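## Task

Press every drive blank that protrudes from the rack's front all the way in until it seats and latches, but skip any blank carrying a yellow sticker and leave it untouched. The rack is loose, so it may tilt only a little (more tilt means failure) and must finish in its original spot. A blank counts only if it stays latched without the robot holding it.

## Robot and tools

Robot: two xArm7 arms with parallel grippers, named left_arm and right_arm. Each arm has seven revolute joints, in this column order: waist, shoulder, upper arm roll, elbow, forearm roll, wrist pitch, wrist roll. The names are labels only and say nothing about which side of a picture an arm appears on.

Frames: every reported pose uses one shared scene frame. Its origin sits on the table top midway between the arms. +x points out across the table, +z points up, and left_arm is on the +y side. Arm roots: left_arm at (-0.055, +0.375, 0) m, quat_wxyz (+1.000, 0, 0, 0); right_arm at (-0.004, -0.396, 0) m, quat_wxyz (+0.999, 0, 0, -0.053). The gripper's fingers point along its own +z and close along its own y. end_effector_position is the pinch point between the pads when closed, roughly 2 cm short of the fingertips. Closing pushes the tips about 10 mm further along +z. Printed hand positions drift from the truth, more so when the arm reaches far.

Tool execute_actions, argument actions: a list holding at most one item, or empty.
- Empty list: no command; just returns the current state.
- Motion: {"rows": [[...]], "steps": n} with n from 1 to 15 (15 if omitted). Each step is 1/30 s. Each row drives one step; if rows run out, the last row repeats.
- Wait: {"steps": n} with no rows, n up to 300; returns after that many steps since the previous result (your writing time counts).
Each row is one flat list of 16 numbers covering both arms, even if only one moves: left_arm's 7 joint targets then its gripper opening, then right_arm's 7 joint targets then its opening. Joint values are absolute target angles in radians, in the same convention as the printed Joint positions; they are not offsets. Opening runs from -1 (closed) to +1 (fully open, 0.084 m pad gap). Optional pictures (boolean) controls whether camera images come back; they come by default.

Joint ranges (rad): waist -6.283 to 6.283, shoulder -2.059 to 2.094, upper arm roll -6.283 to 6.283, elbow -0.192 to 3.927, forearm roll -6.283 to 6.283, wrist pitch -1.693 to 3.142, wrist roll -6.283 to 6.283. A target more than 0.010 past a range end, and beyond the joint's last reported angle, makes the whole call refused and nothing is sent. True ends may differ by up to 0.010. A target beyond the true end is clipped there, and the result says "joint sent to its limit" (possibly about an earlier action still running).

Motion limits: joint targets move at most 3.14 rad/s, with 0.16 s to accelerate; joints of one arm are synchronised so they arrive together. Each step the sent target stays within 0.623 rad of the measured angle, and if the targets would shift the gripper more than 70 mm from where it is measured, they are all scaled back. So distant goals need several calls. Between calls the arms keep heading for the last row sent, until everything nearly stops or a step is HELD; after that only a fresh action moves or pushes further.

Result lines: a state line per arm with gripper position (m), quat_wxyz and velocities (m/s, rad/s); Joint positions and Joint velocities, one block per arm with the seven joints then the pad gap (m); grip_measured, the measured opening on the command scale; joint torques (total drive output, offset and noisy, nonzero in free air). "joint command not followed" means a clearance check altered or blocked targets; HELD flags steps where your row was partly or wholly not sent. MOTOR HOT appears from 65 °C; at 80 °C the arm brakes until cool (OVER-TEMPERATURE FAULT).

Gripping: to hold something, command an opening well under grip_measured; lower squeezes harder (about 24 N per pad max). For pushing blanks, a closed gripper works as a pusher.

Load limits (N m): waist 47.5, shoulder 47.5, upper arm roll 28.5, elbow 28.5, forearm roll 28.5, wrist pitch 19, wrist roll 19. Hitting one triggers a TORQUE FAULT: the arm backs that joint off, freezes 10 s and drops the rest of the call.

Cameras: cam_high, cam_left_wrist, cam_right_wrist, each 504x504, returned in that order. Wrist camera frames: +z forward, +x right, +y down in the image. Use images to find which blanks protrude and each sticker's colour.

Tool zoom_image: camera (one of the three names) and region [x0, y0, x1, y1] in pixels of that camera's latest image, origin top-left, at most 504 by 504. Gives a sharper close-up.

Tool read_manual: optional section, only "licences"; returns URDF licence text, no motion.

Tool finished_scene: scene = number of the current scene. Replying with no tool call ends everything.

Avoid: tipping or sliding the loose rack (push gently, straight in along the blank's axis, ideally low and centred; consider bracing the rack with the other arm without shoving it), pressing stickered blanks, knocking anything off the table, arms colliding or pressing each other, hard slams, drops and excessive force. Withdraw the gripper before finishing so the blanks stay latched by themselves.

Each tool is called after "Emit:" by a JSON object that holds its "op" and its "data".

## Session

Emit:
{"op": "execute_actions", "data": {"actions": []}}

Scene clock: 0.00 s of 4500.00 s.
left_arm: end_effector_position=(+0.2269, -0.1149, +0.2875) grip_measured=+1.00 end_effector_quat_wxyz=(+0.374, +0.666, +0.182, +0.619) end_effector_velocity=(+0.000, -0.000, -0.000) end_effector_angular_velocity=(-0.000, +0.000, -0.001) | right_arm: end_effector_position=(+0.4663, -0.2819, +0.3287) grip_measured=+1.00 end_effector_quat_wxyz=(-0.119, +0.843, -0.524, -0.015) end_effector_velocity=(+0.000, -0.001, -0.000) end_effector_angular_velocity=(-0.001, +0.000, -0.001)
Joint positions: left_arm=[ 0.445 -1.656 -1.58   0.754 -0.33   0.035 -2.116  0.084] | right_arm=[ 0.26  -0.101 -0.008  1.248  0.213  1.225  1.198  0.084]
Joint velocities: left_arm=[ 0.001  0.    -0.     0.    -0.    -0.001 -0.     0.   ] | right_arm=[-0.001  0.     0.     0.    -0.001  0.    -0.     0.   ]
Joint torques (N m, as the arm reports them, + toward a larger angle): no reading
Motor temperatures (°C, as the motors report them): left_arm=[36 36 35 38 36 35 36] | right_arm=[36 38 36 37 38 40 36]

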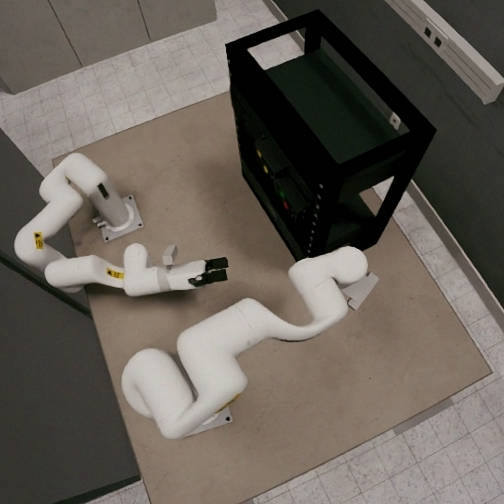

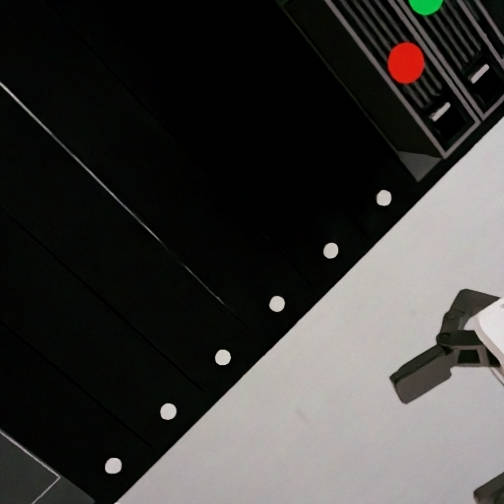

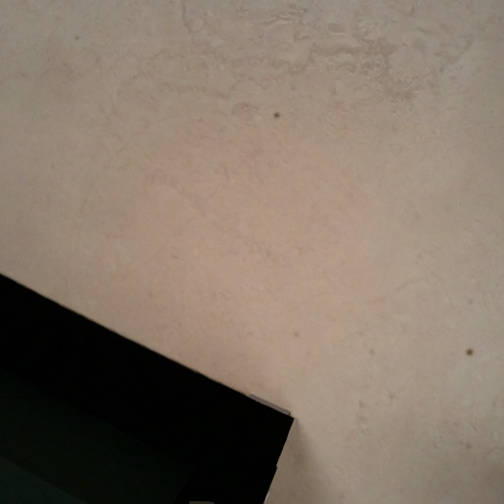

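Emit:
{"op": "execute_actions", "data": {"actions": [{"rows":[[0.445,-1.656,-1.58,0.754,-0.33,0.035,-2.116,-1,-0.6,-0.3,0,1.0,0.213,1.0,1.198,-1]],"steps":15}], "pictures": false}}

Emit:
{"op": "execute_actions", "data": {"actions": [{"rows":[[0,-1.3,-0.8,0.4,0,-0.1,-1,-1,-0.6,-0.9,0,0.5,0,0.8,0,-1]],"steps":15}]}}

Emit:
{"op": "execute_actions", "data": {"actions": [{"steps":15}]}}

Scene clock: 10.43 s of 4500.00 s.
left_arm: end_effector_position=(+0.2268, -0.1151, +0.2874) grip_measured=-1.00 end_effector_quat_wxyz=(+0.375, +0.666, +0.183, +0.619) end_effector_velocity=(-0.000, -0.001, -0.001) end_effector_angular_velocity=(-0.000, +0.002, -0.001) | right_arm: end_effector_position=(+0.4698, -0.4387, +0.3306) grip_measured=-1.00 end_effector_quat_wxyz=(-0.137, +0.742, -0.656, +0.038) end_effector_velocity=(-0.049, -0.369, +0.003) end_effector_angular_velocity=(-0.033, -0.135, -0.808)
Joint positions: left_arm=[ 0.445 -1.656 -1.58   0.754 -0.33   0.035 -2.116  0.   ] | right_arm=[-0.065 -0.188 -0.005  1.14   0.213  1.127  1.198  0.   ]
Joint velocities: left_arm=[-0.     0.    -0.002  0.001 -0.002 -0.    -0.     0.   ] | right_arm=[-0.776 -0.161  0.006 -0.199  0.001 -0.181 -0.     0.   ]
Joint torques (N m, as the arm reports them, + toward a larger angle): left_arm=[-1.58 13.32 24.51  0.13 -1.18 -0.77  0.23] | right_arm=[  1.8  -20.08   1.9   10.76   0.05  -2.21   0.44]
Motor temperatures (°C, as the motors report them): left_arm=[36 36 38 38 36 35 36] | right_arm=[36 38 36 40 38 40 36]
Steps of this call (steps 1 to 90: nothing new was sent; then 6.93 s passed at rest; steps 91 to 105: all 15 steps of this action). Readings (joint positions):
91: left_arm=[0.445 -1.656 -1.580 0.753 -0.330 0.035 -2.116] | right_arm=[0.260 -0.101 -0.008 1.248 0.213 1.225 1.198]
92: left_arm=[0.445 -1.656 -1.580 0.754 -0.330 0.035 -2.116] | right_arm=[0.258 -0.102 -0.007 1.247 0.213 1.224 1.198]
94: left_arm=[0.445 -1.656 -1.580 0.754 -0.330 0.035 -2.116] | right_arm=[0.227 -0.112 -0.000 1.233 0.214 1.211 1.198]
98: left_arm=[0.445 -1.656 -1.580 0.754 -0.330 0.035 -2.116] | right_arm=[0.114 -0.146 -0.009 1.193 0.213 1.174 1.198]
105: the state above

Scene clock: 10.93 s of 4500.00 s.
left_arm: end_effector_position=(+0.1800, -0.0685, +0.4310) grip_measured=-1.00 end_effector_quat_wxyz=(+0.373, +0.651, +0.116, +0.650) end_effector_velocity=(-0.048, +0.189, +0.294) end_effector_angular_velocity=(+0.335, -0.241, -0.010) | right_arm: end_effector_position=(+0.3638, -0.5737, +0.3469) grip_measured=-1.00 end_effector_quat_wxyz=(-0.075, +0.776, -0.594, +0.197) end_effector_velocity=(-0.271, -0.202, +0.020) end_effector_angular_velocity=(-1.053, -0.161, +0.693)
Joint positions: left_arm=[ 0.25  -1.5   -1.261  0.599 -0.185 -0.024 -1.788  0.   ] | right_arm=[-0.38  -0.572 -0.002  0.787  0.098  0.943  0.777  0.   ]
Joint velocities: left_arm=[-0.449  0.359  0.826 -0.359  0.334 -0.136  0.982  0.   ] | right_arm=[-0.625 -0.933  0.003 -0.814 -0.277 -0.404 -1.422  0.   ]
Joint torques (N m, as the arm reports them, + toward a larger angle): left_arm=[-1.65 11.05 22.1   3.36 -1.22 -1.06  0.46] | right_arm=[ 1.32 -9.3   2.4  11.09 -0.15 -2.1   0.25]
Motor temperatures (°C, as the motors report them): left_arm=[36 36 38 38 36 35 36] | right_arm=[36 38 36 40 38 40 36]
Steps of this call (steps 1 to 15: all 15 steps of this action). Readings (joint positions):
1: left_arm=[0.445 -1.656 -1.580 0.754 -0.330 0.035 -2.116] | right_arm=[-0.091 -0.193 -0.005 1.133 0.213 1.121 1.198]
2: left_arm=[0.444 -1.655 -1.578 0.753 -0.329 0.034 -2.113] | right_arm=[-0.115 -0.200 -0.005 1.125 0.212 1.113 1.196]
4: left_arm=[0.421 -1.638 -1.552 0.734 -0.310 0.028 -2.079] | right_arm=[-0.155 -0.235 -0.006 1.086 0.202 1.091 1.164]
8: left_arm=[0.352 -1.582 -1.444 0.681 -0.261 0.006 -1.981] | right_arm=[-0.236 -0.355 -0.004 0.975 0.163 1.037 1.044]
15: the state above

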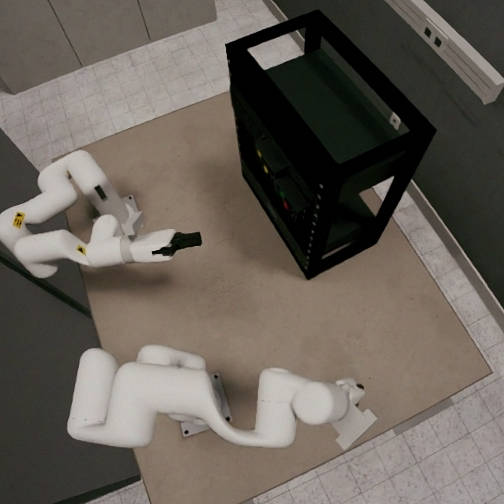

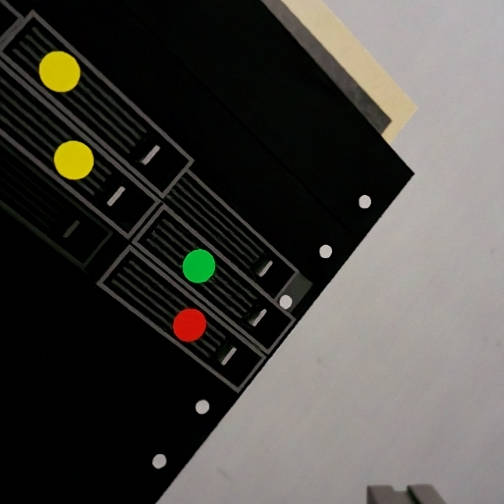

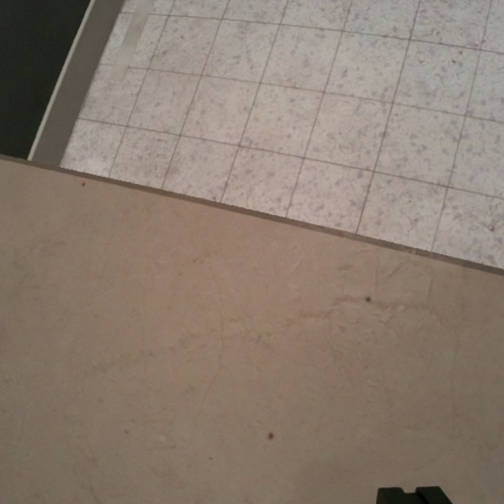

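Scene clock: 11.43 s of 4500.00 s.
left_arm: end_effector_position=(+0.1952, +0.0490, +0.5170) grip_measured=-1.00 end_effector_quat_wxyz=(+0.228, +0.673, -0.025, +0.704) end_effector_velocity=(+0.048, +0.110, +0.006) end_effector_angular_velocity=(+0.489, -0.048, +0.053) | right_arm: end_effector_position=(+0.2708, -0.6277, +0.3439) grip_measured=-1.00 end_effector_quat_wxyz=(+0.098, +0.894, -0.337, +0.277) end_effector_velocity=(-0.016, -0.008, -0.002) end_effector_angular_velocity=(-0.132, +0.063, +0.138)
Joint positions: left_arm=[ 0.017 -1.313 -0.829  0.412 -0.013 -0.094 -1.061  0.   ] | right_arm=[-0.596 -0.894  0.     0.505  0.002  0.803  0.018  0.   ]
Joint velocities: left_arm=[-0.205  0.172  0.382 -0.18   0.157 -0.06   0.738  0.   ] | right_arm=[-0.042 -0.059  0.005 -0.055 -0.02  -0.033 -0.21   0.   ]
Joint torques (N m, as the arm reports them, + toward a larger angle): left_arm=[-0.6   2.93  9.8  10.1  -0.83 -2.   -0.27] | right_arm=[ 0.87 -0.74  1.75 11.69  0.23 -2.57  0.55]
Motor temperatures (°C, as the motors report them): left_arm=[36 36 38 38 36 35 36] | right_arm=[36 38 36 40 38 40 36]
Steps of this call (steps 1 to 15: the robot went on to your last target). Readings (joint positions):
1: left_arm=[0.234 -1.488 -1.233 0.587 -0.174 -0.029 -1.754] | right_arm=[-0.401 -0.603 -0.002 0.760 0.089 0.930 0.728]
2: left_arm=[0.219 -1.475 -1.205 0.575 -0.163 -0.034 -1.717] | right_arm=[-0.422 -0.634 -0.002 0.733 0.080 0.916 0.674]
4: left_arm=[0.188 -1.450 -1.147 0.550 -0.139 -0.043 -1.636] | right_arm=[-0.463 -0.695 -0.002 0.679 0.061 0.889 0.553]
8: left_arm=[0.122 -1.398 -1.026 0.498 -0.091 -0.063 -1.430] | right_arm=[-0.541 -0.812 -0.001 0.577 0.026 0.839 0.256]
15: the state above

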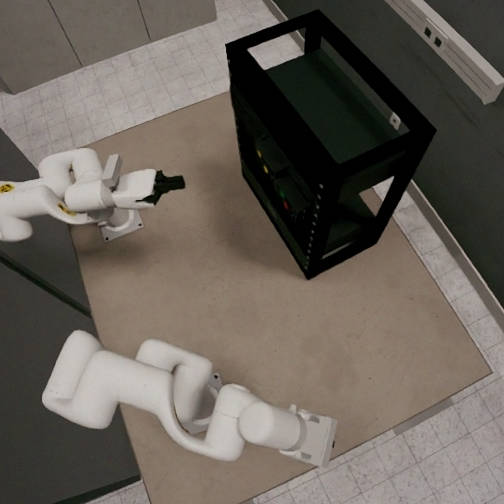

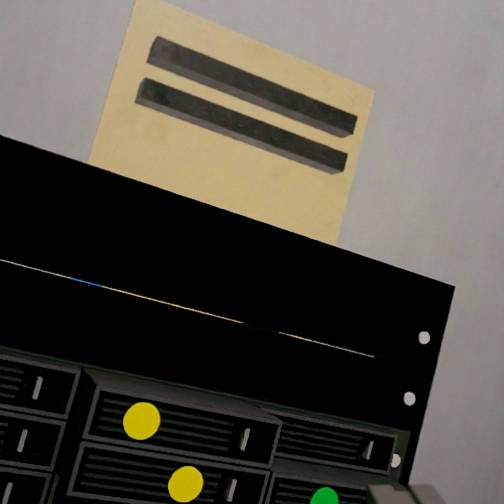

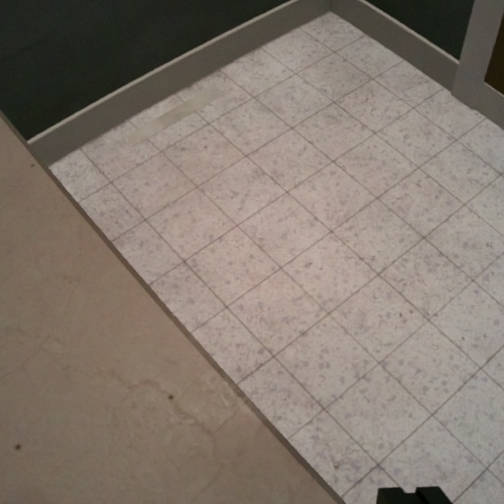

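Go to the known viewpoints.

Emit:
{"op": "execute_actions", "data": {"actions": [{"rows":[[-0.424,-1.0,0,0.2,0,-0.1,0,-1,-0.6,-0.9,0,0.5,0,0.8,0,-1]],"steps":15}], "pictures": false}}

Emit:
{"op": "execute_actions", "data": {"actions": [{"steps":15}]}}

Emit:
{"op": "execute_actions", "data": {"actions": [{"rows":[[-0.7,-1.0,0,0.2,0,-0.1,0,-1,-0.6,-0.9,0,0.5,0,0.8,0,-1]],"steps":15}]}}

Scene clock: 19.47 s of 4500.00 s.
left_arm: end_effector_position=(+0.2636, +0.1673, +0.4887) grip_measured=-1.00 end_effector_quat_wxyz=(+0.186, +0.743, -0.077, +0.638) end_effector_velocity=(+0.167, +0.215, -0.185) end_effector_angular_velocity=(+0.780, +0.261, -0.157) | right_arm: end_effector_position=(+0.2689, -0.6286, +0.3438) grip_measured=-1.00 end_effector_quat_wxyz=(+0.102, +0.896, -0.331, +0.277) end_effector_velocity=(-0.000, -0.000, +0.000) end_effector_angular_velocity=(+0.000, -0.000, -0.001)
Joint positions: left_arm=[-0.281 -1.101 -0.297  0.268 -0.    -0.1   -0.446  0.   ] | right_arm=[-0.6 -0.9 -0.   0.5 -0.   0.8 -0.   0. ]
Joint velocities: left_arm=[-0.547  0.389  1.138 -0.264  0.001  0.002  1.676  0.   ] | right_arm=[-0.  0. -0.  0. -0.  0.  0.  0.]
Joint torques (N m, as the arm reports them, + toward a larger angle): left_arm=[-1.47  1.07  4.97 11.9  -0.14 -2.74  0.37] | right_arm=[ 0.89 -2.    1.53 11.32 -0.13 -2.44  0.47]
Motor temperatures (°C, as the motors report them): left_arm=[36 36 38 39 36 35 36] | right_arm=[36 38 36 41 38 40 36]
Steps of this call (steps 1 to 30: the robot went on to your last target; steps 31 to 90: nothing new was sent; then 4.53 s passed at rest; steps 91 to 105: all 15 steps of this action). Readings (joint positions):
91: left_arm=[-0.000 -1.300 -0.800 0.400 0.000 -0.100 -1.000] | right_arm=[-0.600 -0.900 -0.000 0.500 -0.000 0.800 0.000]
92: left_arm=[-0.002 -1.299 -0.798 0.399 0.000 -0.100 -0.997] | right_arm=[-0.600 -0.900 -0.000 0.500 0.000 0.800 0.000]
94: left_arm=[-0.027 -1.282 -0.765 0.389 0.001 -0.100 -0.959] | right_arm=[-0.600 -0.900 0.000 0.500 -0.000 0.800 -0.000]
98: left_arm=[-0.144 -1.198 -0.577 0.333 -0.000 -0.100 -0.779] | right_arm=[-0.600 -0.900 -0.000 0.500 0.000 0.800 -0.000]
105: the state above

Scene clock: 19.97 s of 4500.00 s.
left_arm: end_effector_position=(+0.3013, +0.2132, +0.4249) grip_measured=-1.00 end_effector_quat_wxyz=(+0.128, +0.777, -0.167, +0.593) end_effector_velocity=(+0.003, +0.004, -0.007) end_effector_angular_velocity=(+0.019, +0.007, -0.007) | right_arm: end_effector_position=(+0.2689, -0.6286, +0.3438) grip_measured=-1.00 end_effector_quat_wxyz=(+0.102, +0.896, -0.331, +0.277) end_effector_velocity=(+0.001, +0.001, +0.000) end_effector_angular_velocity=(-0.000, -0.001, +0.002)
Joint positions: left_arm=[-0.423 -1.001 -0.004  0.201  0.    -0.1   -0.004  0.   ] | right_arm=[-0.6 -0.9  0.   0.5  0.   0.8  0.   0. ]
Joint velocities: left_arm=[-0.012  0.008  0.029 -0.006 -0.    -0.     0.041  0.   ] | right_arm=[ 0.002 -0.     0.     0.     0.001  0.     0.     0.   ]
Joint torques (N m, as the arm reports them, + toward a larger angle): left_arm=[-0.87 -1.2   0.86 13.04  0.48 -3.04  0.27] | right_arm=[ 0.97 -1.77  1.6  11.31 -0.05 -2.44  0.45]
Motor temperatures (°C, as the motors report them): left_arm=[36 36 38 39 36 35 36] | right_arm=[36 38 36 41 38 40 36]
Steps of this call (steps 1 to 15: the robot went on to your last target). Readings (joint positions):
1: left_arm=[-0.299 -1.088 -0.259 0.259 -0.000 -0.100 -0.390] | right_arm=[-0.600 -0.900 0.000 0.500 -0.000 0.800 0.000]
2: left_arm=[-0.318 -1.075 -0.221 0.250 -0.000 -0.100 -0.332] | right_arm=[-0.600 -0.900 0.000 0.500 -0.000 0.800 -0.000]
4: left_arm=[-0.354 -1.050 -0.146 0.233 -0.000 -0.100 -0.219] | right_arm=[-0.600 -0.900 0.000 0.500 0.000 0.800 -0.000]
8: left_arm=[-0.407 -1.011 -0.035 0.206 -0.000 -0.099 -0.055] | right_arm=[-0.600 -0.900 -0.000 0.500 0.000 0.800 -0.000]
15: the state above

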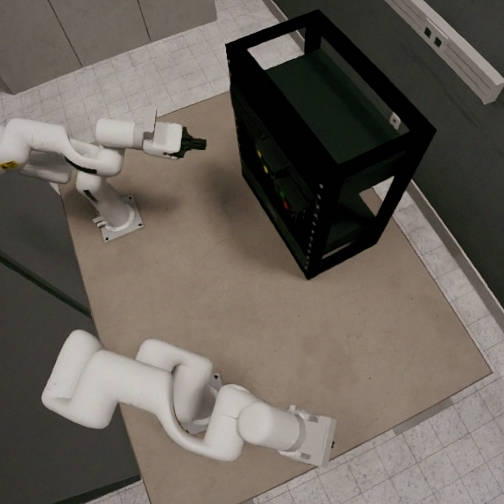

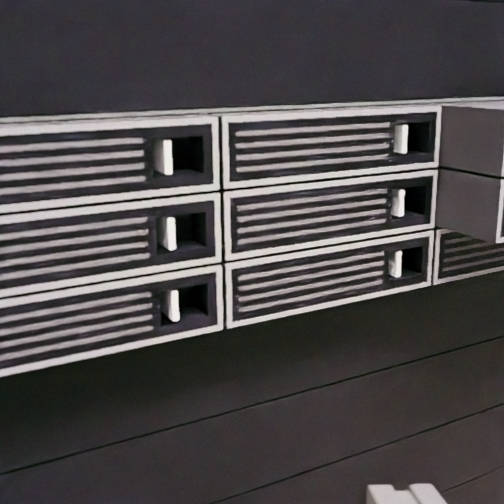

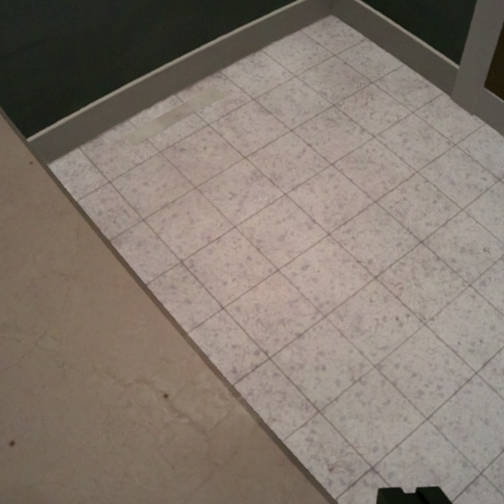

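Scene clock: 20.47 s of 4500.00 s.
left_arm: end_effector_position=(+0.2459, +0.1245, +0.4236) grip_measured=-1.00 end_effector_quat_wxyz=(+0.206, +0.749, -0.271, +0.569) end_effector_velocity=(-0.015, -0.018, -0.002) end_effector_angular_velocity=(-0.002, +0.007, -0.061) | right_arm: end_effector_position=(+0.2689, -0.6286, +0.3438) grip_measured=-1.00 end_effector_quat_wxyz=(+0.102, +0.896, -0.331, +0.277) end_effector_velocity=(-0.000, -0.000, +0.000) end_effector_angular_velocity=(-0.001, +0.000, -0.001)
Joint positions: left_arm=[-0.694 -1.    -0.     0.2   -0.    -0.1   -0.     0.   ] | right_arm=[-0.6 -0.9  0.   0.5  0.   0.8  0.   0. ]
Joint velocities: left_arm=[-0.065  0.001  0.006 -0.001 -0.002  0.002  0.     0.   ] | right_arm=[-0.001 -0.     0.     0.    -0.001  0.     0.001  0.   ]
Joint torques (N m, as the arm reports them, + toward a larger angle): left_arm=[-0.68 -1.73  0.95 12.85  0.46 -3.06  0.14] | right_arm=[ 0.94 -1.75  1.65 11.26 -0.18 -2.37  0.43]
Motor temperatures (°C, as the motors report them): left_arm=[36 36 38 39 36 35 36] | right_arm=[36 38 36 42 38 40 36]
Steps of this call (steps 1 to 15: all 15 steps of this action). Readings (joint positions):
1: left_arm=[-0.423 -1.001 -0.003 0.201 0.000 -0.100 -0.003] | right_arm=[-0.600 -0.900 -0.000 0.500 0.000 0.800 0.000]
2: left_arm=[-0.426 -1.001 -0.002 0.201 0.000 -0.100 -0.002] | right_arm=[-0.600 -0.900 -0.000 0.500 -0.000 0.800 0.000]
4: left_arm=[-0.461 -1.001 0.000 0.201 -0.001 -0.100 -0.001] | right_arm=[-0.600 -0.900 -0.000 0.500 -0.000 0.800 0.000]
8: left_arm=[-0.606 -1.000 -0.002 0.200 0.000 -0.100 -0.001] | right_arm=[-0.600 -0.900 -0.000 0.500 -0.000 0.800 -0.000]
15: the state above

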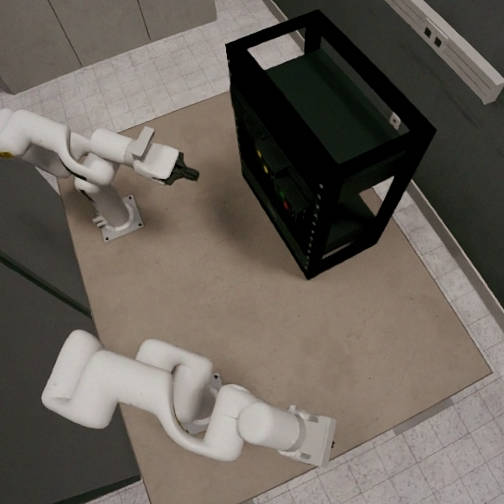

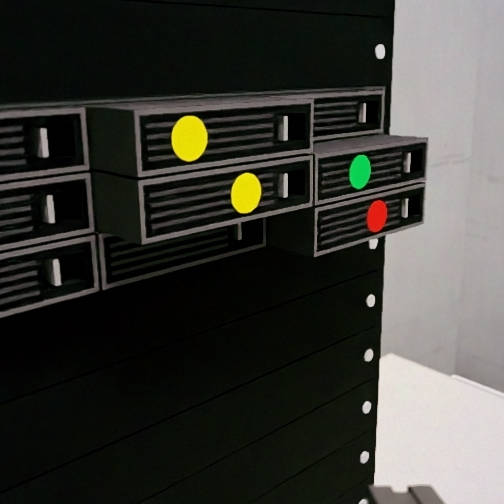

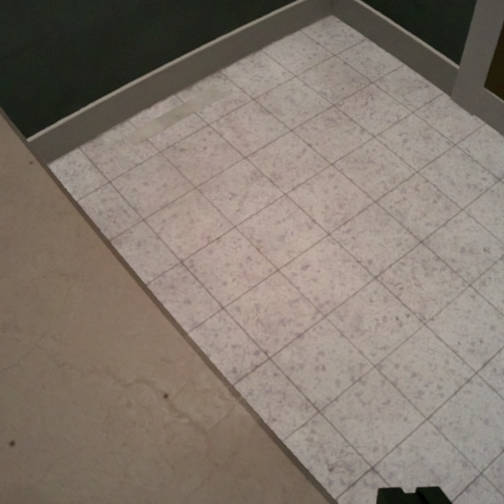

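Emit:
{"op": "execute_actions", "data": {"actions": [{"rows":[[0.2,-1.0,0,0.2,0,-0.371,0,-1,-0.3,-1.0,0,0.2,0,-0.371,0,-1]],"steps":15}], "pictures": false}}

Emit:
{"op": "execute_actions", "data": {"actions": [{"rows":[[0.2,-1.0,0,0.2,0,-0.371,0,-1,0.696,-1.0,0,0.2,0,-0.371,0,-1]],"steps":15}], "pictures": false}}

Emit:
{"op": "execute_actions", "data": {"actions": [{"steps":10}], "pictures": false}}

Emit:
{"op": "execute_actions", "data": {"actions": [{"rows":[[0.2,-1.0,0,0.2,0,-0.371,0,-1,0.696,-0.608,0,0.271,0,-0.692,0,-1]],"steps":15}]}}

Scene clock: 47.50 s of 4500.00 s.
left_arm: end_effector_position=(+0.3168, +0.2643, +0.4611) grip_measured=-1.00 end_effector_quat_wxyz=(+0.095, +0.743, -0.108, +0.654) end_effector_velocity=(+0.100, +0.376, +0.066) end_effector_angular_velocity=(-0.071, -0.248, +1.003) | right_arm: end_effector_position=(+0.3523, -0.5683, +0.4129) grip_measured=-1.00 end_effector_quat_wxyz=(+0.127, +0.803, -0.184, +0.553) end_effector_velocity=(+0.046, +0.070, +0.394) end_effector_angular_velocity=(-0.753, -1.569, +0.212)
Joint positions: left_arm=[-0.289 -1.     0.     0.2   -0.    -0.243 -0.     0.   ] | right_arm=[-0.345 -0.985  0.     0.245 -0.     0.024 -0.     0.   ]
Joint velocities: left_arm=[ 1.004  0.    -0.003 -0.002  0.    -0.26  -0.     0.   ] | right_arm=[ 0.216 -0.076 -0.008 -0.206  0.001 -1.87  -0.     0.   ]
Joint torques (N m, as the arm reports them, + toward a larger angle): left_arm=[-1.25 -1.19  0.95 12.85  0.42 -3.    0.2 ] | right_arm=[-0.57  0.85  1.26 11.64  0.07 -2.29  0.55]
Motor temperatures (°C, as the motors report them): left_arm=[36 36 35 42 36 35 36] | right_arm=[36 38 36 44 38 40 36]
Steps of this call (steps 1 to 15: the robot went on to your last target; steps 16 to 90: nothing new was sent; then 23.53 s passed at rest; steps 91 to 105: all 15 steps of this action). Readings (joint positions):
91: left_arm=[-0.700 -1.000 -0.000 0.200 0.000 -0.100 0.000] | right_arm=[-0.600 -0.900 -0.000 0.500 0.000 0.800 0.000]
92: left_arm=[-0.698 -1.000 -0.000 0.200 0.000 -0.101 0.000] | right_arm=[-0.599 -0.900 -0.000 0.499 -0.000 0.797 0.000]
94: left_arm=[-0.662 -1.000 -0.002 0.199 0.001 -0.117 0.000] | right_arm=[-0.582 -0.906 -0.001 0.482 -0.000 0.758 0.000]
98: left_arm=[-0.522 -1.000 0.001 0.200 -0.000 -0.174 -0.000] | right_arm=[-0.471 -0.943 0.001 0.370 -0.000 0.519 -0.000]
105: the state above

Scene clock: 48.00 s of 4500.00 s.
left_arm: end_effector_position=(+0.3201, +0.4411, +0.4920) grip_measured=-1.00 end_effector_quat_wxyz=(-0.061, +0.707, +0.062, +0.702) end_effector_velocity=(-0.027, +0.117, +0.021) end_effector_angular_velocity=(+0.024, -0.083, +0.318) | right_arm: end_effector_position=(+0.3843, -0.4049, +0.4740) grip_measured=-1.00 end_effector_quat_wxyz=(+0.008, +0.740, -0.009, +0.673) end_effector_velocity=(-0.002, +0.393, +0.036) end_effector_angular_velocity=(-0.003, -0.174, +1.011)
Joint positions: left_arm=[ 0.173 -1.     0.001  0.2   -0.    -0.364 -0.     0.   ] | right_arm=[ 0.083 -0.995  0.     0.215 -0.    -0.266 -0.     0.   ]
Joint velocities: left_arm=[ 0.323 -0.    -0.007 -0.001  0.003 -0.086  0.     0.   ] | right_arm=[ 1.012 -0.008 -0.    -0.029  0.    -0.194  0.001  0.   ]
Joint torques (N m, as the arm reports them, + toward a larger angle): left_arm=[-5.26 -1.17 -0.31 12.58  0.64 -2.54  0.14] | right_arm=[ 1.4   0.31  1.63 11.09 -0.08 -2.42  0.42]
Motor temperatures (°C, as the motors report them): left_arm=[36 36 35 42 36 35 36] | right_arm=[36 38 36 44 38 40 36]
Steps of this call (steps 1 to 15: all 15 steps of this action). Readings (joint positions):
1: left_arm=[-0.256 -1.000 0.000 0.200 -0.000 -0.252 -0.000] | right_arm=[-0.338 -0.987 0.000 0.239 0.000 -0.038 -0.000]
2: left_arm=[-0.222 -1.000 0.000 0.200 -0.000 -0.261 -0.000] | right_arm=[-0.330 -0.990 -0.000 0.233 0.000 -0.096 0.000]
4: left_arm=[-0.155 -1.000 0.000 0.200 -0.000 -0.278 -0.000] | right_arm=[-0.291 -0.992 -0.002 0.228 0.001 -0.180 0.000]
8: left_arm=[-0.020 -1.000 0.000 0.200 -0.000 -0.314 -0.000] | right_arm=[-0.151 -0.993 0.000 0.223 -0.000 -0.206 -0.000]
15: the state above

Scene clock: 48.33 s of 4500.00 s.
left_arm: end_effector_position=(+0.3179, +0.4500, +0.4936) grip_measured=-1.00 end_effector_quat_wxyz=(-0.070, +0.704, +0.070, +0.704) end_effector_velocity=(-0.001, +0.003, +0.001) end_effector_angular_velocity=(+0.000, -0.002, +0.008) | right_arm: end_effector_position=(+0.3615, -0.2765, +0.4850) grip_measured=-1.00 end_effector_quat_wxyz=(-0.109, +0.713, +0.113, +0.684) end_effector_velocity=(-0.134, +0.369, +0.032) end_effector_angular_velocity=(+0.049, -0.148, +1.022)
Joint positions: left_arm=[ 0.199 -1.    -0.     0.2    0.    -0.371  0.     0.   ] | right_arm=[ 0.423 -0.998  0.     0.207 -0.    -0.325 -0.     0.   ]
Joint velocities: left_arm=[ 0.008 -0.    -0.     0.001  0.    -0.002 -0.001  0.   ] | right_arm=[ 1.022 -0.008 -0.    -0.024  0.001 -0.173 -0.001  0.   ]
Joint torques (N m, as the arm reports them, + toward a larger angle): left_arm=[-1.37 -1.2   0.78 12.57  0.3  -2.62  0.1 ] | right_arm=[ 1.06  0.54  1.45 11.04 -0.23 -2.14  0.47]
Motor temperatures (°C, as the motors report them): left_arm=[36 36 35 42 36 35 36] | right_arm=[36 38 36 44 38 40 36]
Steps of this call (steps 1 to 10: the robot went on to your last target). Readings (joint positions):
1: left_arm=[0.182 -1.000 0.001 0.200 -0.000 -0.366 -0.000] | right_arm=[0.117 -0.995 0.000 0.214 -0.000 -0.273 -0.000]
2: left_arm=[0.188 -1.000 0.000 0.200 -0.000 -0.368 -0.000] | right_arm=[0.151 -0.996 0.000 0.213 -0.000 -0.279 -0.000]
4: left_arm=[0.194 -1.000 -0.000 0.200 0.000 -0.369 0.000] | right_arm=[0.218 -0.996 0.000 0.211 -0.000 -0.290 -0.000]
8: left_arm=[0.198 -1.000 -0.000 0.200 0.000 -0.371 0.000] | right_arm=[0.354 -0.997 0.000 0.208 -0.000 -0.313 -0.000]
10: the state above

Scene clock: 48.83 s of 4500.00 s.
left_arm: end_effector_position=(+0.3177, +0.4506, +0.4937) grip_measured=-1.00 end_effector_quat_wxyz=(-0.071, +0.704, +0.071, +0.704) end_effector_velocity=(-0.000, +0.001, -0.000) end_effector_angular_velocity=(-0.001, +0.000, +0.001) | right_arm: end_effector_position=(+0.3626, -0.1539, +0.4553) grip_measured=-1.00 end_effector_quat_wxyz=(-0.203, +0.678, +0.204, +0.676) end_effector_velocity=(+0.001, +0.024, +0.007) end_effector_angular_velocity=(+0.042, -0.049, +0.048)
Joint positions: left_arm=[ 0.2   -1.    -0.     0.2    0.    -0.371  0.     0.   ] | right_arm=[ 0.69  -0.619  0.     0.268 -0.    -0.681 -0.     0.   ]
Joint velocities: left_arm=[ 0.     0.     0.001  0.     0.     0.001 -0.     0.   ] | right_arm=[ 0.059  0.113 -0.011  0.039  0.003 -0.138 -0.     0.   ]
Joint torques (N m, as the arm reports them, + toward a larger angle): left_arm=[-1.69 -1.2   0.82 12.53  0.49 -2.59  0.09] | right_arm=[-0.22 -8.65  1.41 10.06 -0.01 -1.97  0.47]
Motor temperatures (°C, as the motors report them): left_arm=[36 36 35 42 36 35 36] | right_arm=[36 38 36 44 38 40 36]
Steps of this call (steps 1 to 15: all 15 steps of this action). Readings (joint positions):
1: left_arm=[0.199 -1.000 -0.000 0.200 0.000 -0.371 0.000] | right_arm=[0.457 -0.998 0.000 0.206 -0.000 -0.330 -0.000]
2: left_arm=[0.199 -1.000 -0.000 0.200 0.000 -0.371 0.000] | right_arm=[0.490 -0.997 0.000 0.205 -0.000 -0.338 -0.000]
4: left_arm=[0.199 -1.000 -0.000 0.200 0.000 -0.371 0.000] | right_arm=[0.539 -0.967 0.001 0.213 -0.000 -0.380 -0.000]
8: left_arm=[0.200 -1.000 -0.000 0.200 0.000 -0.371 0.000] | right_arm=[0.619 -0.779 -0.001 0.243 0.000 -0.541 0.000]
15: the state above

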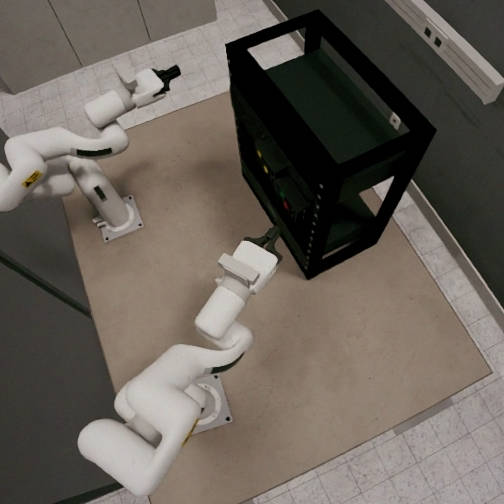

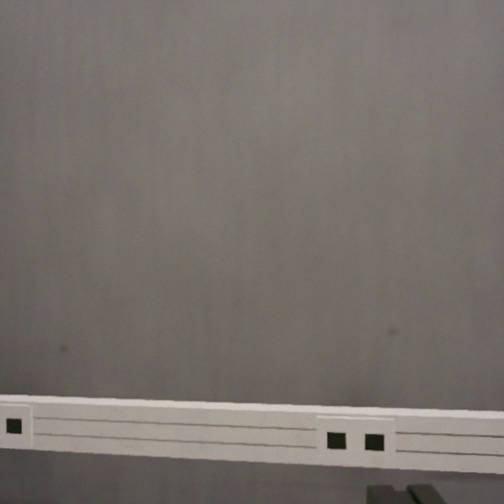

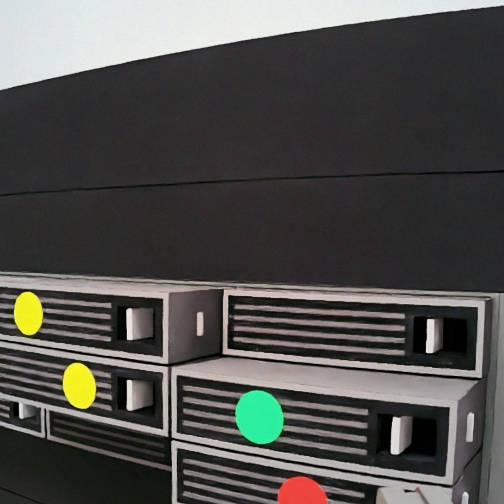

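Emit:
{"op": "execute_actions", "data": {"actions": [{"rows":[[0.2,-1.0,0,0.2,0,-0.371,0,-1,0.696,-0.56,0,0.305,0,-0.707,0,-1],[0.2,-1.0,0,0.2,0,-0.371,0,-1,0.696,-0.51,0,0.34,0,-0.722,0,-1],[0.2,-1.0,0,0.2,0,-0.371,0,-1,0.696,-0.46,0,0.374,0,-0.738,0,-1],[0.2,-1.0,0,0.2,0,-0.371,0,-1,0.696,-0.41,0,0.408,0,-0.753,0,-1]],"steps":12}]}}

Scene clock: 66.50 s of 4500.00 s.
left_arm: end_effector_position=(+0.3177, +0.4506, +0.4937) grip_measured=-1.00 end_effector_quat_wxyz=(-0.071, +0.704, +0.071, +0.704) end_effector_velocity=(-0.000, +0.000, +0.000) end_effector_angular_velocity=(+0.001, -0.000, +0.001) | right_arm: end_effector_position=(+0.3982, -0.1271, +0.4545) grip_measured=-1.00 end_effector_quat_wxyz=(-0.205, +0.677, +0.205, +0.676) end_effector_velocity=(+0.024, +0.014, +0.004) end_effector_angular_velocity=(+0.010, -0.016, -0.002)
Joint positions: left_arm=[ 0.2   -1.    -0.     0.2    0.    -0.371 -0.     0.   ] | right_arm=[ 0.696 -0.42   0.     0.4    0.    -0.749 -0.     0.   ]
Joint velocities: left_arm=[ 0.001  0.     0.     0.     0.002 -0.    -0.     0.   ] | right_arm=[-0.001  0.119 -0.002  0.089 -0.    -0.049 -0.     0.   ]
Joint torques (N m, as the arm reports them, + toward a larger angle): left_arm=[-1.17 -1.12  0.93 12.63  0.37 -2.64  0.14] | right_arm=[  0.89 -13.86   1.32   9.2   -0.25  -2.1    0.33]
Motor temperatures (°C, as the motors report them): left_arm=[36 36 35 43 36 35 36] | right_arm=[36 38 36 44 38 40 36]
Steps of this call (steps 1 to 30: the robot went on to your last target; steps 31 to 90: nothing new was sent; then 14.27 s passed at rest; steps 91 to 102: all 12 steps of this action). Readings (joint positions):
91: left_arm=[0.200 -1.000 0.000 0.200 -0.000 -0.371 -0.000] | right_arm=[0.696 -0.608 0.000 0.271 -0.000 -0.692 0.000]
92: left_arm=[0.200 -1.000 0.000 0.200 -0.000 -0.371 0.000] | right_arm=[0.696 -0.606 -0.000 0.272 -0.000 -0.693 -0.000]
94: left_arm=[0.200 -1.000 -0.000 0.200 -0.000 -0.371 -0.000] | right_arm=[0.696 -0.581 -0.000 0.291 -0.000 -0.702 -0.000]
98: left_arm=[0.200 -1.000 -0.000 0.200 -0.000 -0.371 0.000] | right_arm=[0.696 -0.467 0.000 0.369 0.000 -0.735 0.000]
102: the state above

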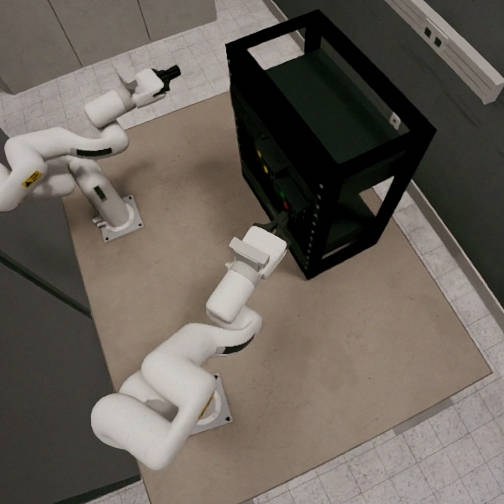

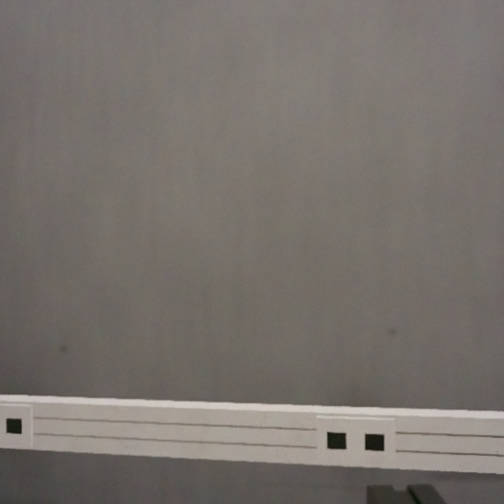

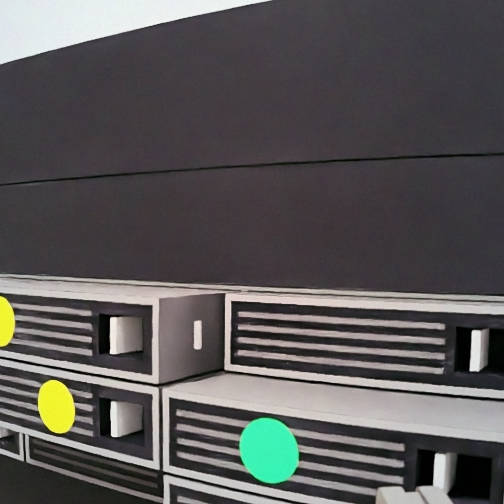

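Emit:
{"op": "execute_actions", "data": {"actions": [{"rows":[[0.2,-1.0,0,0.2,0,-0.371,0,-1,0.735,-0.44,0,0.385,0,-0.745,0,-1],[0.2,-1.0,0,0.2,0,-0.371,0,-1,0.735,-0.44,0,0.385,0,-0.745,0,-1],[0.2,-1.0,0,0.2,0,-0.371,0,-1,0.735,-0.44,0,0.385,0,-0.745,0,-1],[0.2,-1.0,0,0.2,0,-0.371,0,-1,0.735,-0.44,0,0.385,0,-0.745,0,-1],[0.2,-1.0,0,0.2,0,-0.371,0,-1,0.735,-0.41,0,0.408,0,-0.753,0,-1],[0.2,-1.0,0,0.2,0,-0.371,0,-1,0.735,-0.375,0,0.437,0,-0.759,0,-1],[0.2,-1.0,0,0.2,0,-0.371,0,-1,0.735,-0.34,0,0.465,0,-0.764,0,-1],[0.2,-1.0,0,0.2,0,-0.371,0,-1,0.735,-0.31,0,0.493,0,-0.769,0,-1]],"steps":15}]}}

Emit:
{"op": "execute_actions", "data": {"actions": [{"rows":[[0.2,-1.0,0,0.2,0,-0.371,0,-1,0.735,-0.242,0,0.55,0,-0.779,0,-1]],"steps":12}]}}

Scene clock: 77.67 s of 4500.00 s.
left_arm: end_effector_position=(+0.3177, +0.4506, +0.4937) grip_measured=-1.00 end_effector_quat_wxyz=(-0.071, +0.704, +0.071, +0.704) end_effector_velocity=(+0.000, -0.000, -0.000) end_effector_angular_velocity=(-0.002, +0.000, -0.000) | right_arm: end_effector_position=(+0.4090, -0.0963, +0.4556) grip_measured=-1.00 end_effector_quat_wxyz=(-0.218, +0.673, +0.218, +0.672) end_effector_velocity=(+0.022, +0.018, +0.003) end_effector_angular_velocity=(+0.006, -0.009, +0.003)
Joint positions: left_arm=[ 0.2   -1.    -0.     0.2    0.    -0.371 -0.     0.   ] | right_arm=[ 0.735 -0.319 -0.     0.485  0.    -0.767  0.     0.   ]
Joint velocities: left_arm=[-0.001 -0.    -0.    -0.    -0.001  0.    -0.     0.   ] | right_arm=[ 0.004  0.108 -0.001  0.094  0.    -0.024 -0.     0.   ]
Joint torques (N m, as the arm reports them, + toward a larger angle): left_arm=[-1.52 -1.03  0.89 12.62  0.38 -2.7   0.17] | right_arm=[  0.89 -15.64   1.18   9.62  -0.04  -2.04   0.34]
Motor temperatures (°C, as the motors report them): left_arm=[36 36 35 43 36 35 36] | right_arm=[36 38 36 43 38 40 36]
Steps of this call (steps 1 to 15: the robot went on to your last target; steps 16 to 90: nothing new was sent; then 7.67 s passed at rest; steps 91 to 105: all 15 steps of this action). Readings (joint positions):
91: left_arm=[0.200 -1.000 0.000 0.200 0.000 -0.371 -0.000] | right_arm=[0.696 -0.410 -0.000 0.408 0.000 -0.753 0.000]
92: left_arm=[0.200 -1.000 -0.000 0.200 0.000 -0.371 -0.000] | right_arm=[0.698 -0.411 -0.000 0.407 0.000 -0.752 0.000]
94: left_arm=[0.200 -1.000 -0.000 0.200 -0.000 -0.371 0.000] | right_arm=[0.712 -0.423 -0.001 0.398 0.000 -0.749 0.000]
98: left_arm=[0.200 -1.000 -0.000 0.200 -0.000 -0.371 0.000] | right_arm=[0.731 -0.416 0.001 0.404 -0.000 -0.751 -0.000]
105: the state above

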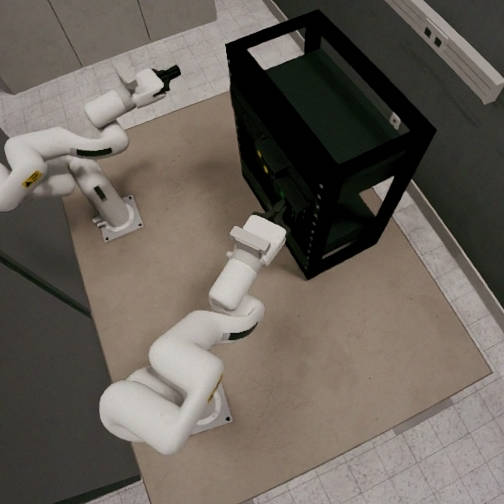

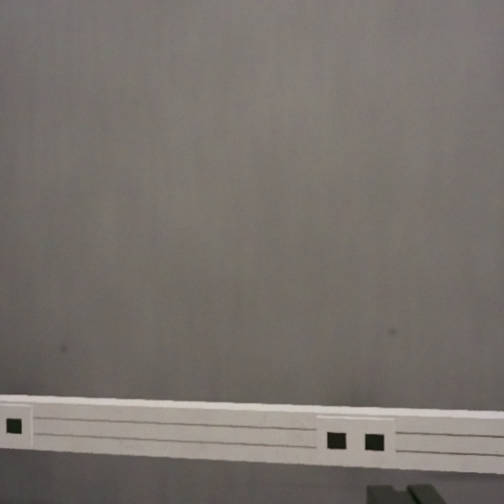

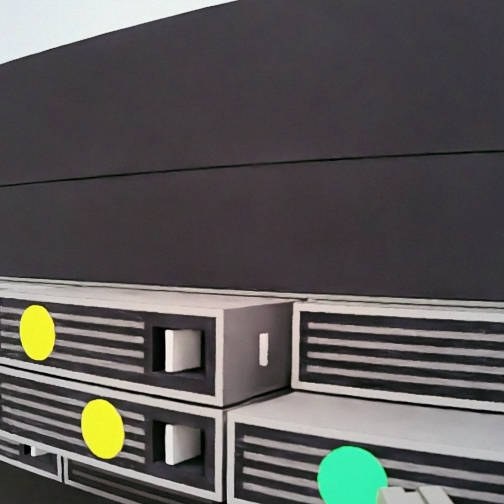

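Scene clock: 78.07 s of 4500.00 s.
left_arm: end_effector_position=(+0.3177, +0.4506, +0.4937) grip_measured=-1.00 end_effector_quat_wxyz=(-0.071, +0.704, +0.071, +0.704) end_effector_velocity=(-0.000, -0.001, +0.001) end_effector_angular_velocity=(+0.002, -0.002, -0.001) | right_arm: end_effector_position=(+0.4245, -0.0839, +0.4551) grip_measured=-1.00 end_effector_quat_wxyz=(-0.219, +0.672, +0.219, +0.673) end_effector_velocity=(+0.007, +0.001, +0.000) end_effector_angular_velocity=(+0.001, +0.001, -0.006)
Joint positions: left_arm=[ 0.2   -1.     0.     0.2    0.    -0.371 -0.     0.   ] | right_arm=[ 0.735 -0.245  0.001  0.548 -0.    -0.779 -0.     0.   ]
Joint velocities: left_arm=[-0.     0.    -0.001  0.     0.001 -0.002  0.     0.   ] | right_arm=[-0.002  0.021 -0.004  0.02   0.    -0.001 -0.     0.   ]
Joint torques (N m, as the arm reports them, + toward a larger angle): left_arm=[-1.19 -1.03  1.02 12.47  0.37 -2.59  0.17] | right_arm=[ -3.02 -12.3   -2.71   9.86   0.95  -0.96   0.51]
Motor temperatures (°C, as the motors report them): left_arm=[36 36 35 43 36 35 36] | right_arm=[36 38 36 43 38 40 36]
Steps of this call (steps 1 to 12: all 12 steps of this action). Readings (joint positions):
1: left_arm=[0.200 -1.000 0.000 0.200 0.000 -0.371 0.000] | right_arm=[0.735 -0.316 -0.000 0.487 0.000 -0.768 0.000]
2: left_arm=[0.200 -1.000 -0.000 0.200 0.000 -0.371 0.000] | right_arm=[0.735 -0.312 -0.000 0.491 0.000 -0.769 0.000]
4: left_arm=[0.200 -1.000 -0.000 0.200 0.000 -0.371 0.000] | right_arm=[0.735 -0.288 0.001 0.511 -0.001 -0.774 0.000]
8: left_arm=[0.200 -1.000 0.000 0.200 0.000 -0.371 0.000] | right_arm=[0.736 -0.252 0.002 0.542 -0.001 -0.779 -0.000]
12: the state above

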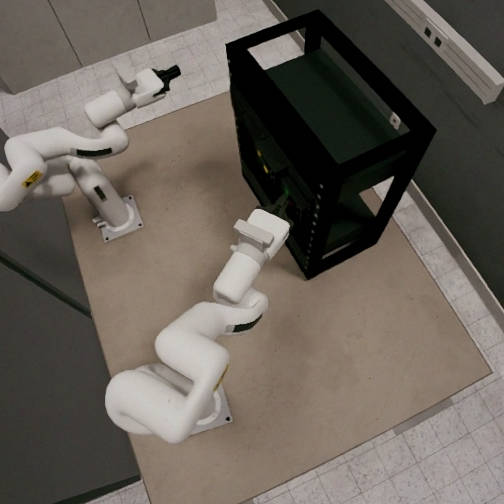

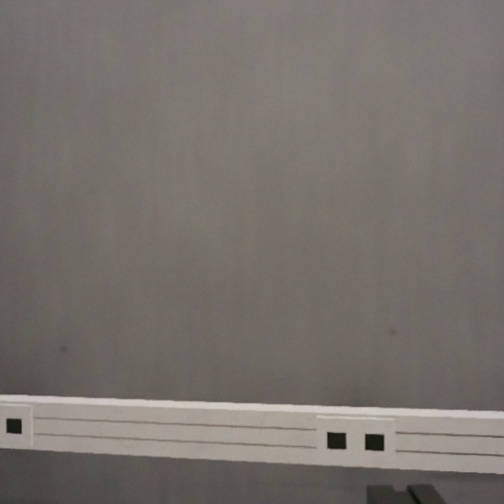

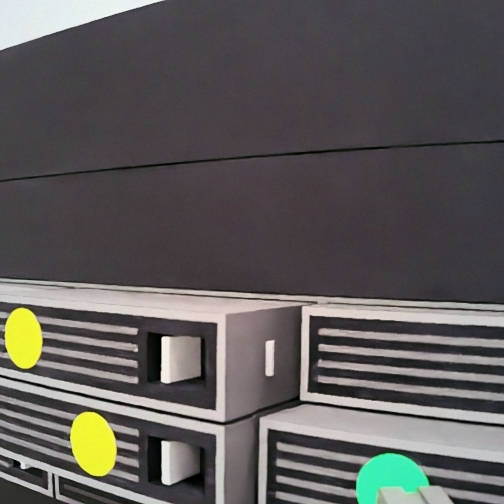

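Emit:
{"op": "execute_actions", "data": {"actions": [{"rows":[[0.2,-1.0,0,0.2,0,-0.371,0,-1,0.725,-0.2,0,0.586,0,-0.784,0,-1],[0.2,-1.0,0,0.2,0,-0.371,0,-1,0.725,-0.2,0,0.586,0,-0.784,0,-1],[0.2,-1.0,0,0.2,0,-0.371,0,-1,0.725,-0.2,0,0.586,0,-0.784,0,-1],[0.2,-1.0,0,0.2,0,-0.371,0,-1,0.715,-0.16,0,0.624,0,-0.787,0,-1]],"steps":14}]}}

Scene clock: 85.87 s of 4500.00 s.
left_arm: end_effector_position=(+0.3177, +0.4506, +0.4937) grip_measured=-1.00 end_effector_quat_wxyz=(-0.071, +0.704, +0.071, +0.704) end_effector_velocity=(+0.000, -0.000, +0.001) end_effector_angular_velocity=(+0.000, +0.000, -0.000) | right_arm: end_effector_position=(+0.4471, -0.0773, +0.4526) grip_measured=-1.00 end_effector_quat_wxyz=(-0.214, +0.674, +0.215, +0.674) end_effector_velocity=(+0.004, +0.004, +0.000) end_effector_angular_velocity=(-0.001, -0.002, +0.002)
Joint positions: left_arm=[ 0.2   -1.     0.     0.2   -0.    -0.371  0.     0.   ] | right_arm=[ 0.717 -0.164  0.004  0.619 -0.001 -0.789  0.     0.   ]
Joint velocities: left_arm=[-0.     0.    -0.001  0.002 -0.001  0.002  0.     0.   ] | right_arm=[-0.002  0.018  0.002  0.017 -0.002 -0.002 -0.     0.   ]
Joint torques (N m, as the arm reports them, + toward a larger angle): left_arm=[-1.35 -1.07  0.91 12.54  0.24 -2.69  0.14] | right_arm=[ -9.93  -7.37 -10.88  12.67   3.47   0.89   0.54]
Motor temperatures (°C, as the motors report them): left_arm=[36 36 35 43 36 35 36] | right_arm=[36 38 37 43 38 40 36]
Steps of this call (steps 1 to 15: the robot went on to your last target; steps 16 to 90: nothing new was sent; then 4.33 s passed at rest; steps 91 to 104: all 14 steps of this action). Readings (joint positions):
91: left_arm=[0.200 -1.000 -0.000 0.200 -0.000 -0.371 -0.000] | right_arm=[0.735 -0.242 0.000 0.550 -0.000 -0.779 0.000]
92: left_arm=[0.200 -1.000 -0.000 0.200 -0.000 -0.371 -0.000] | right_arm=[0.735 -0.240 0.000 0.551 -0.000 -0.779 0.000]
94: left_arm=[0.200 -1.000 0.000 0.200 -0.000 -0.371 -0.000] | right_arm=[0.731 -0.225 -0.000 0.565 0.000 -0.781 -0.000]
98: left_arm=[0.200 -1.000 -0.000 0.200 -0.000 -0.371 0.000] | right_arm=[0.720 -0.181 -0.001 0.605 0.000 -0.786 -0.000]
104: the state above

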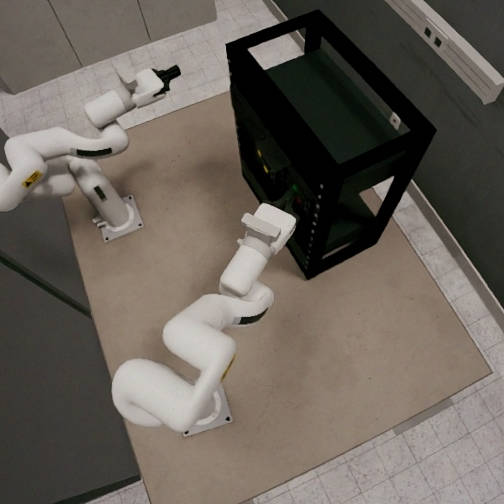

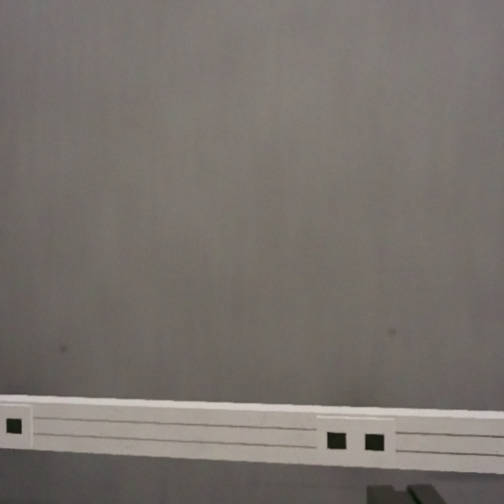

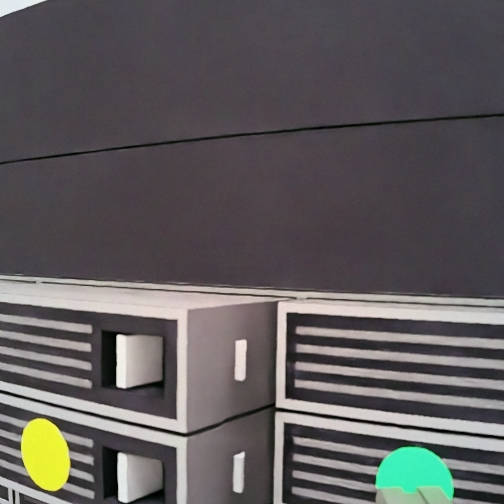

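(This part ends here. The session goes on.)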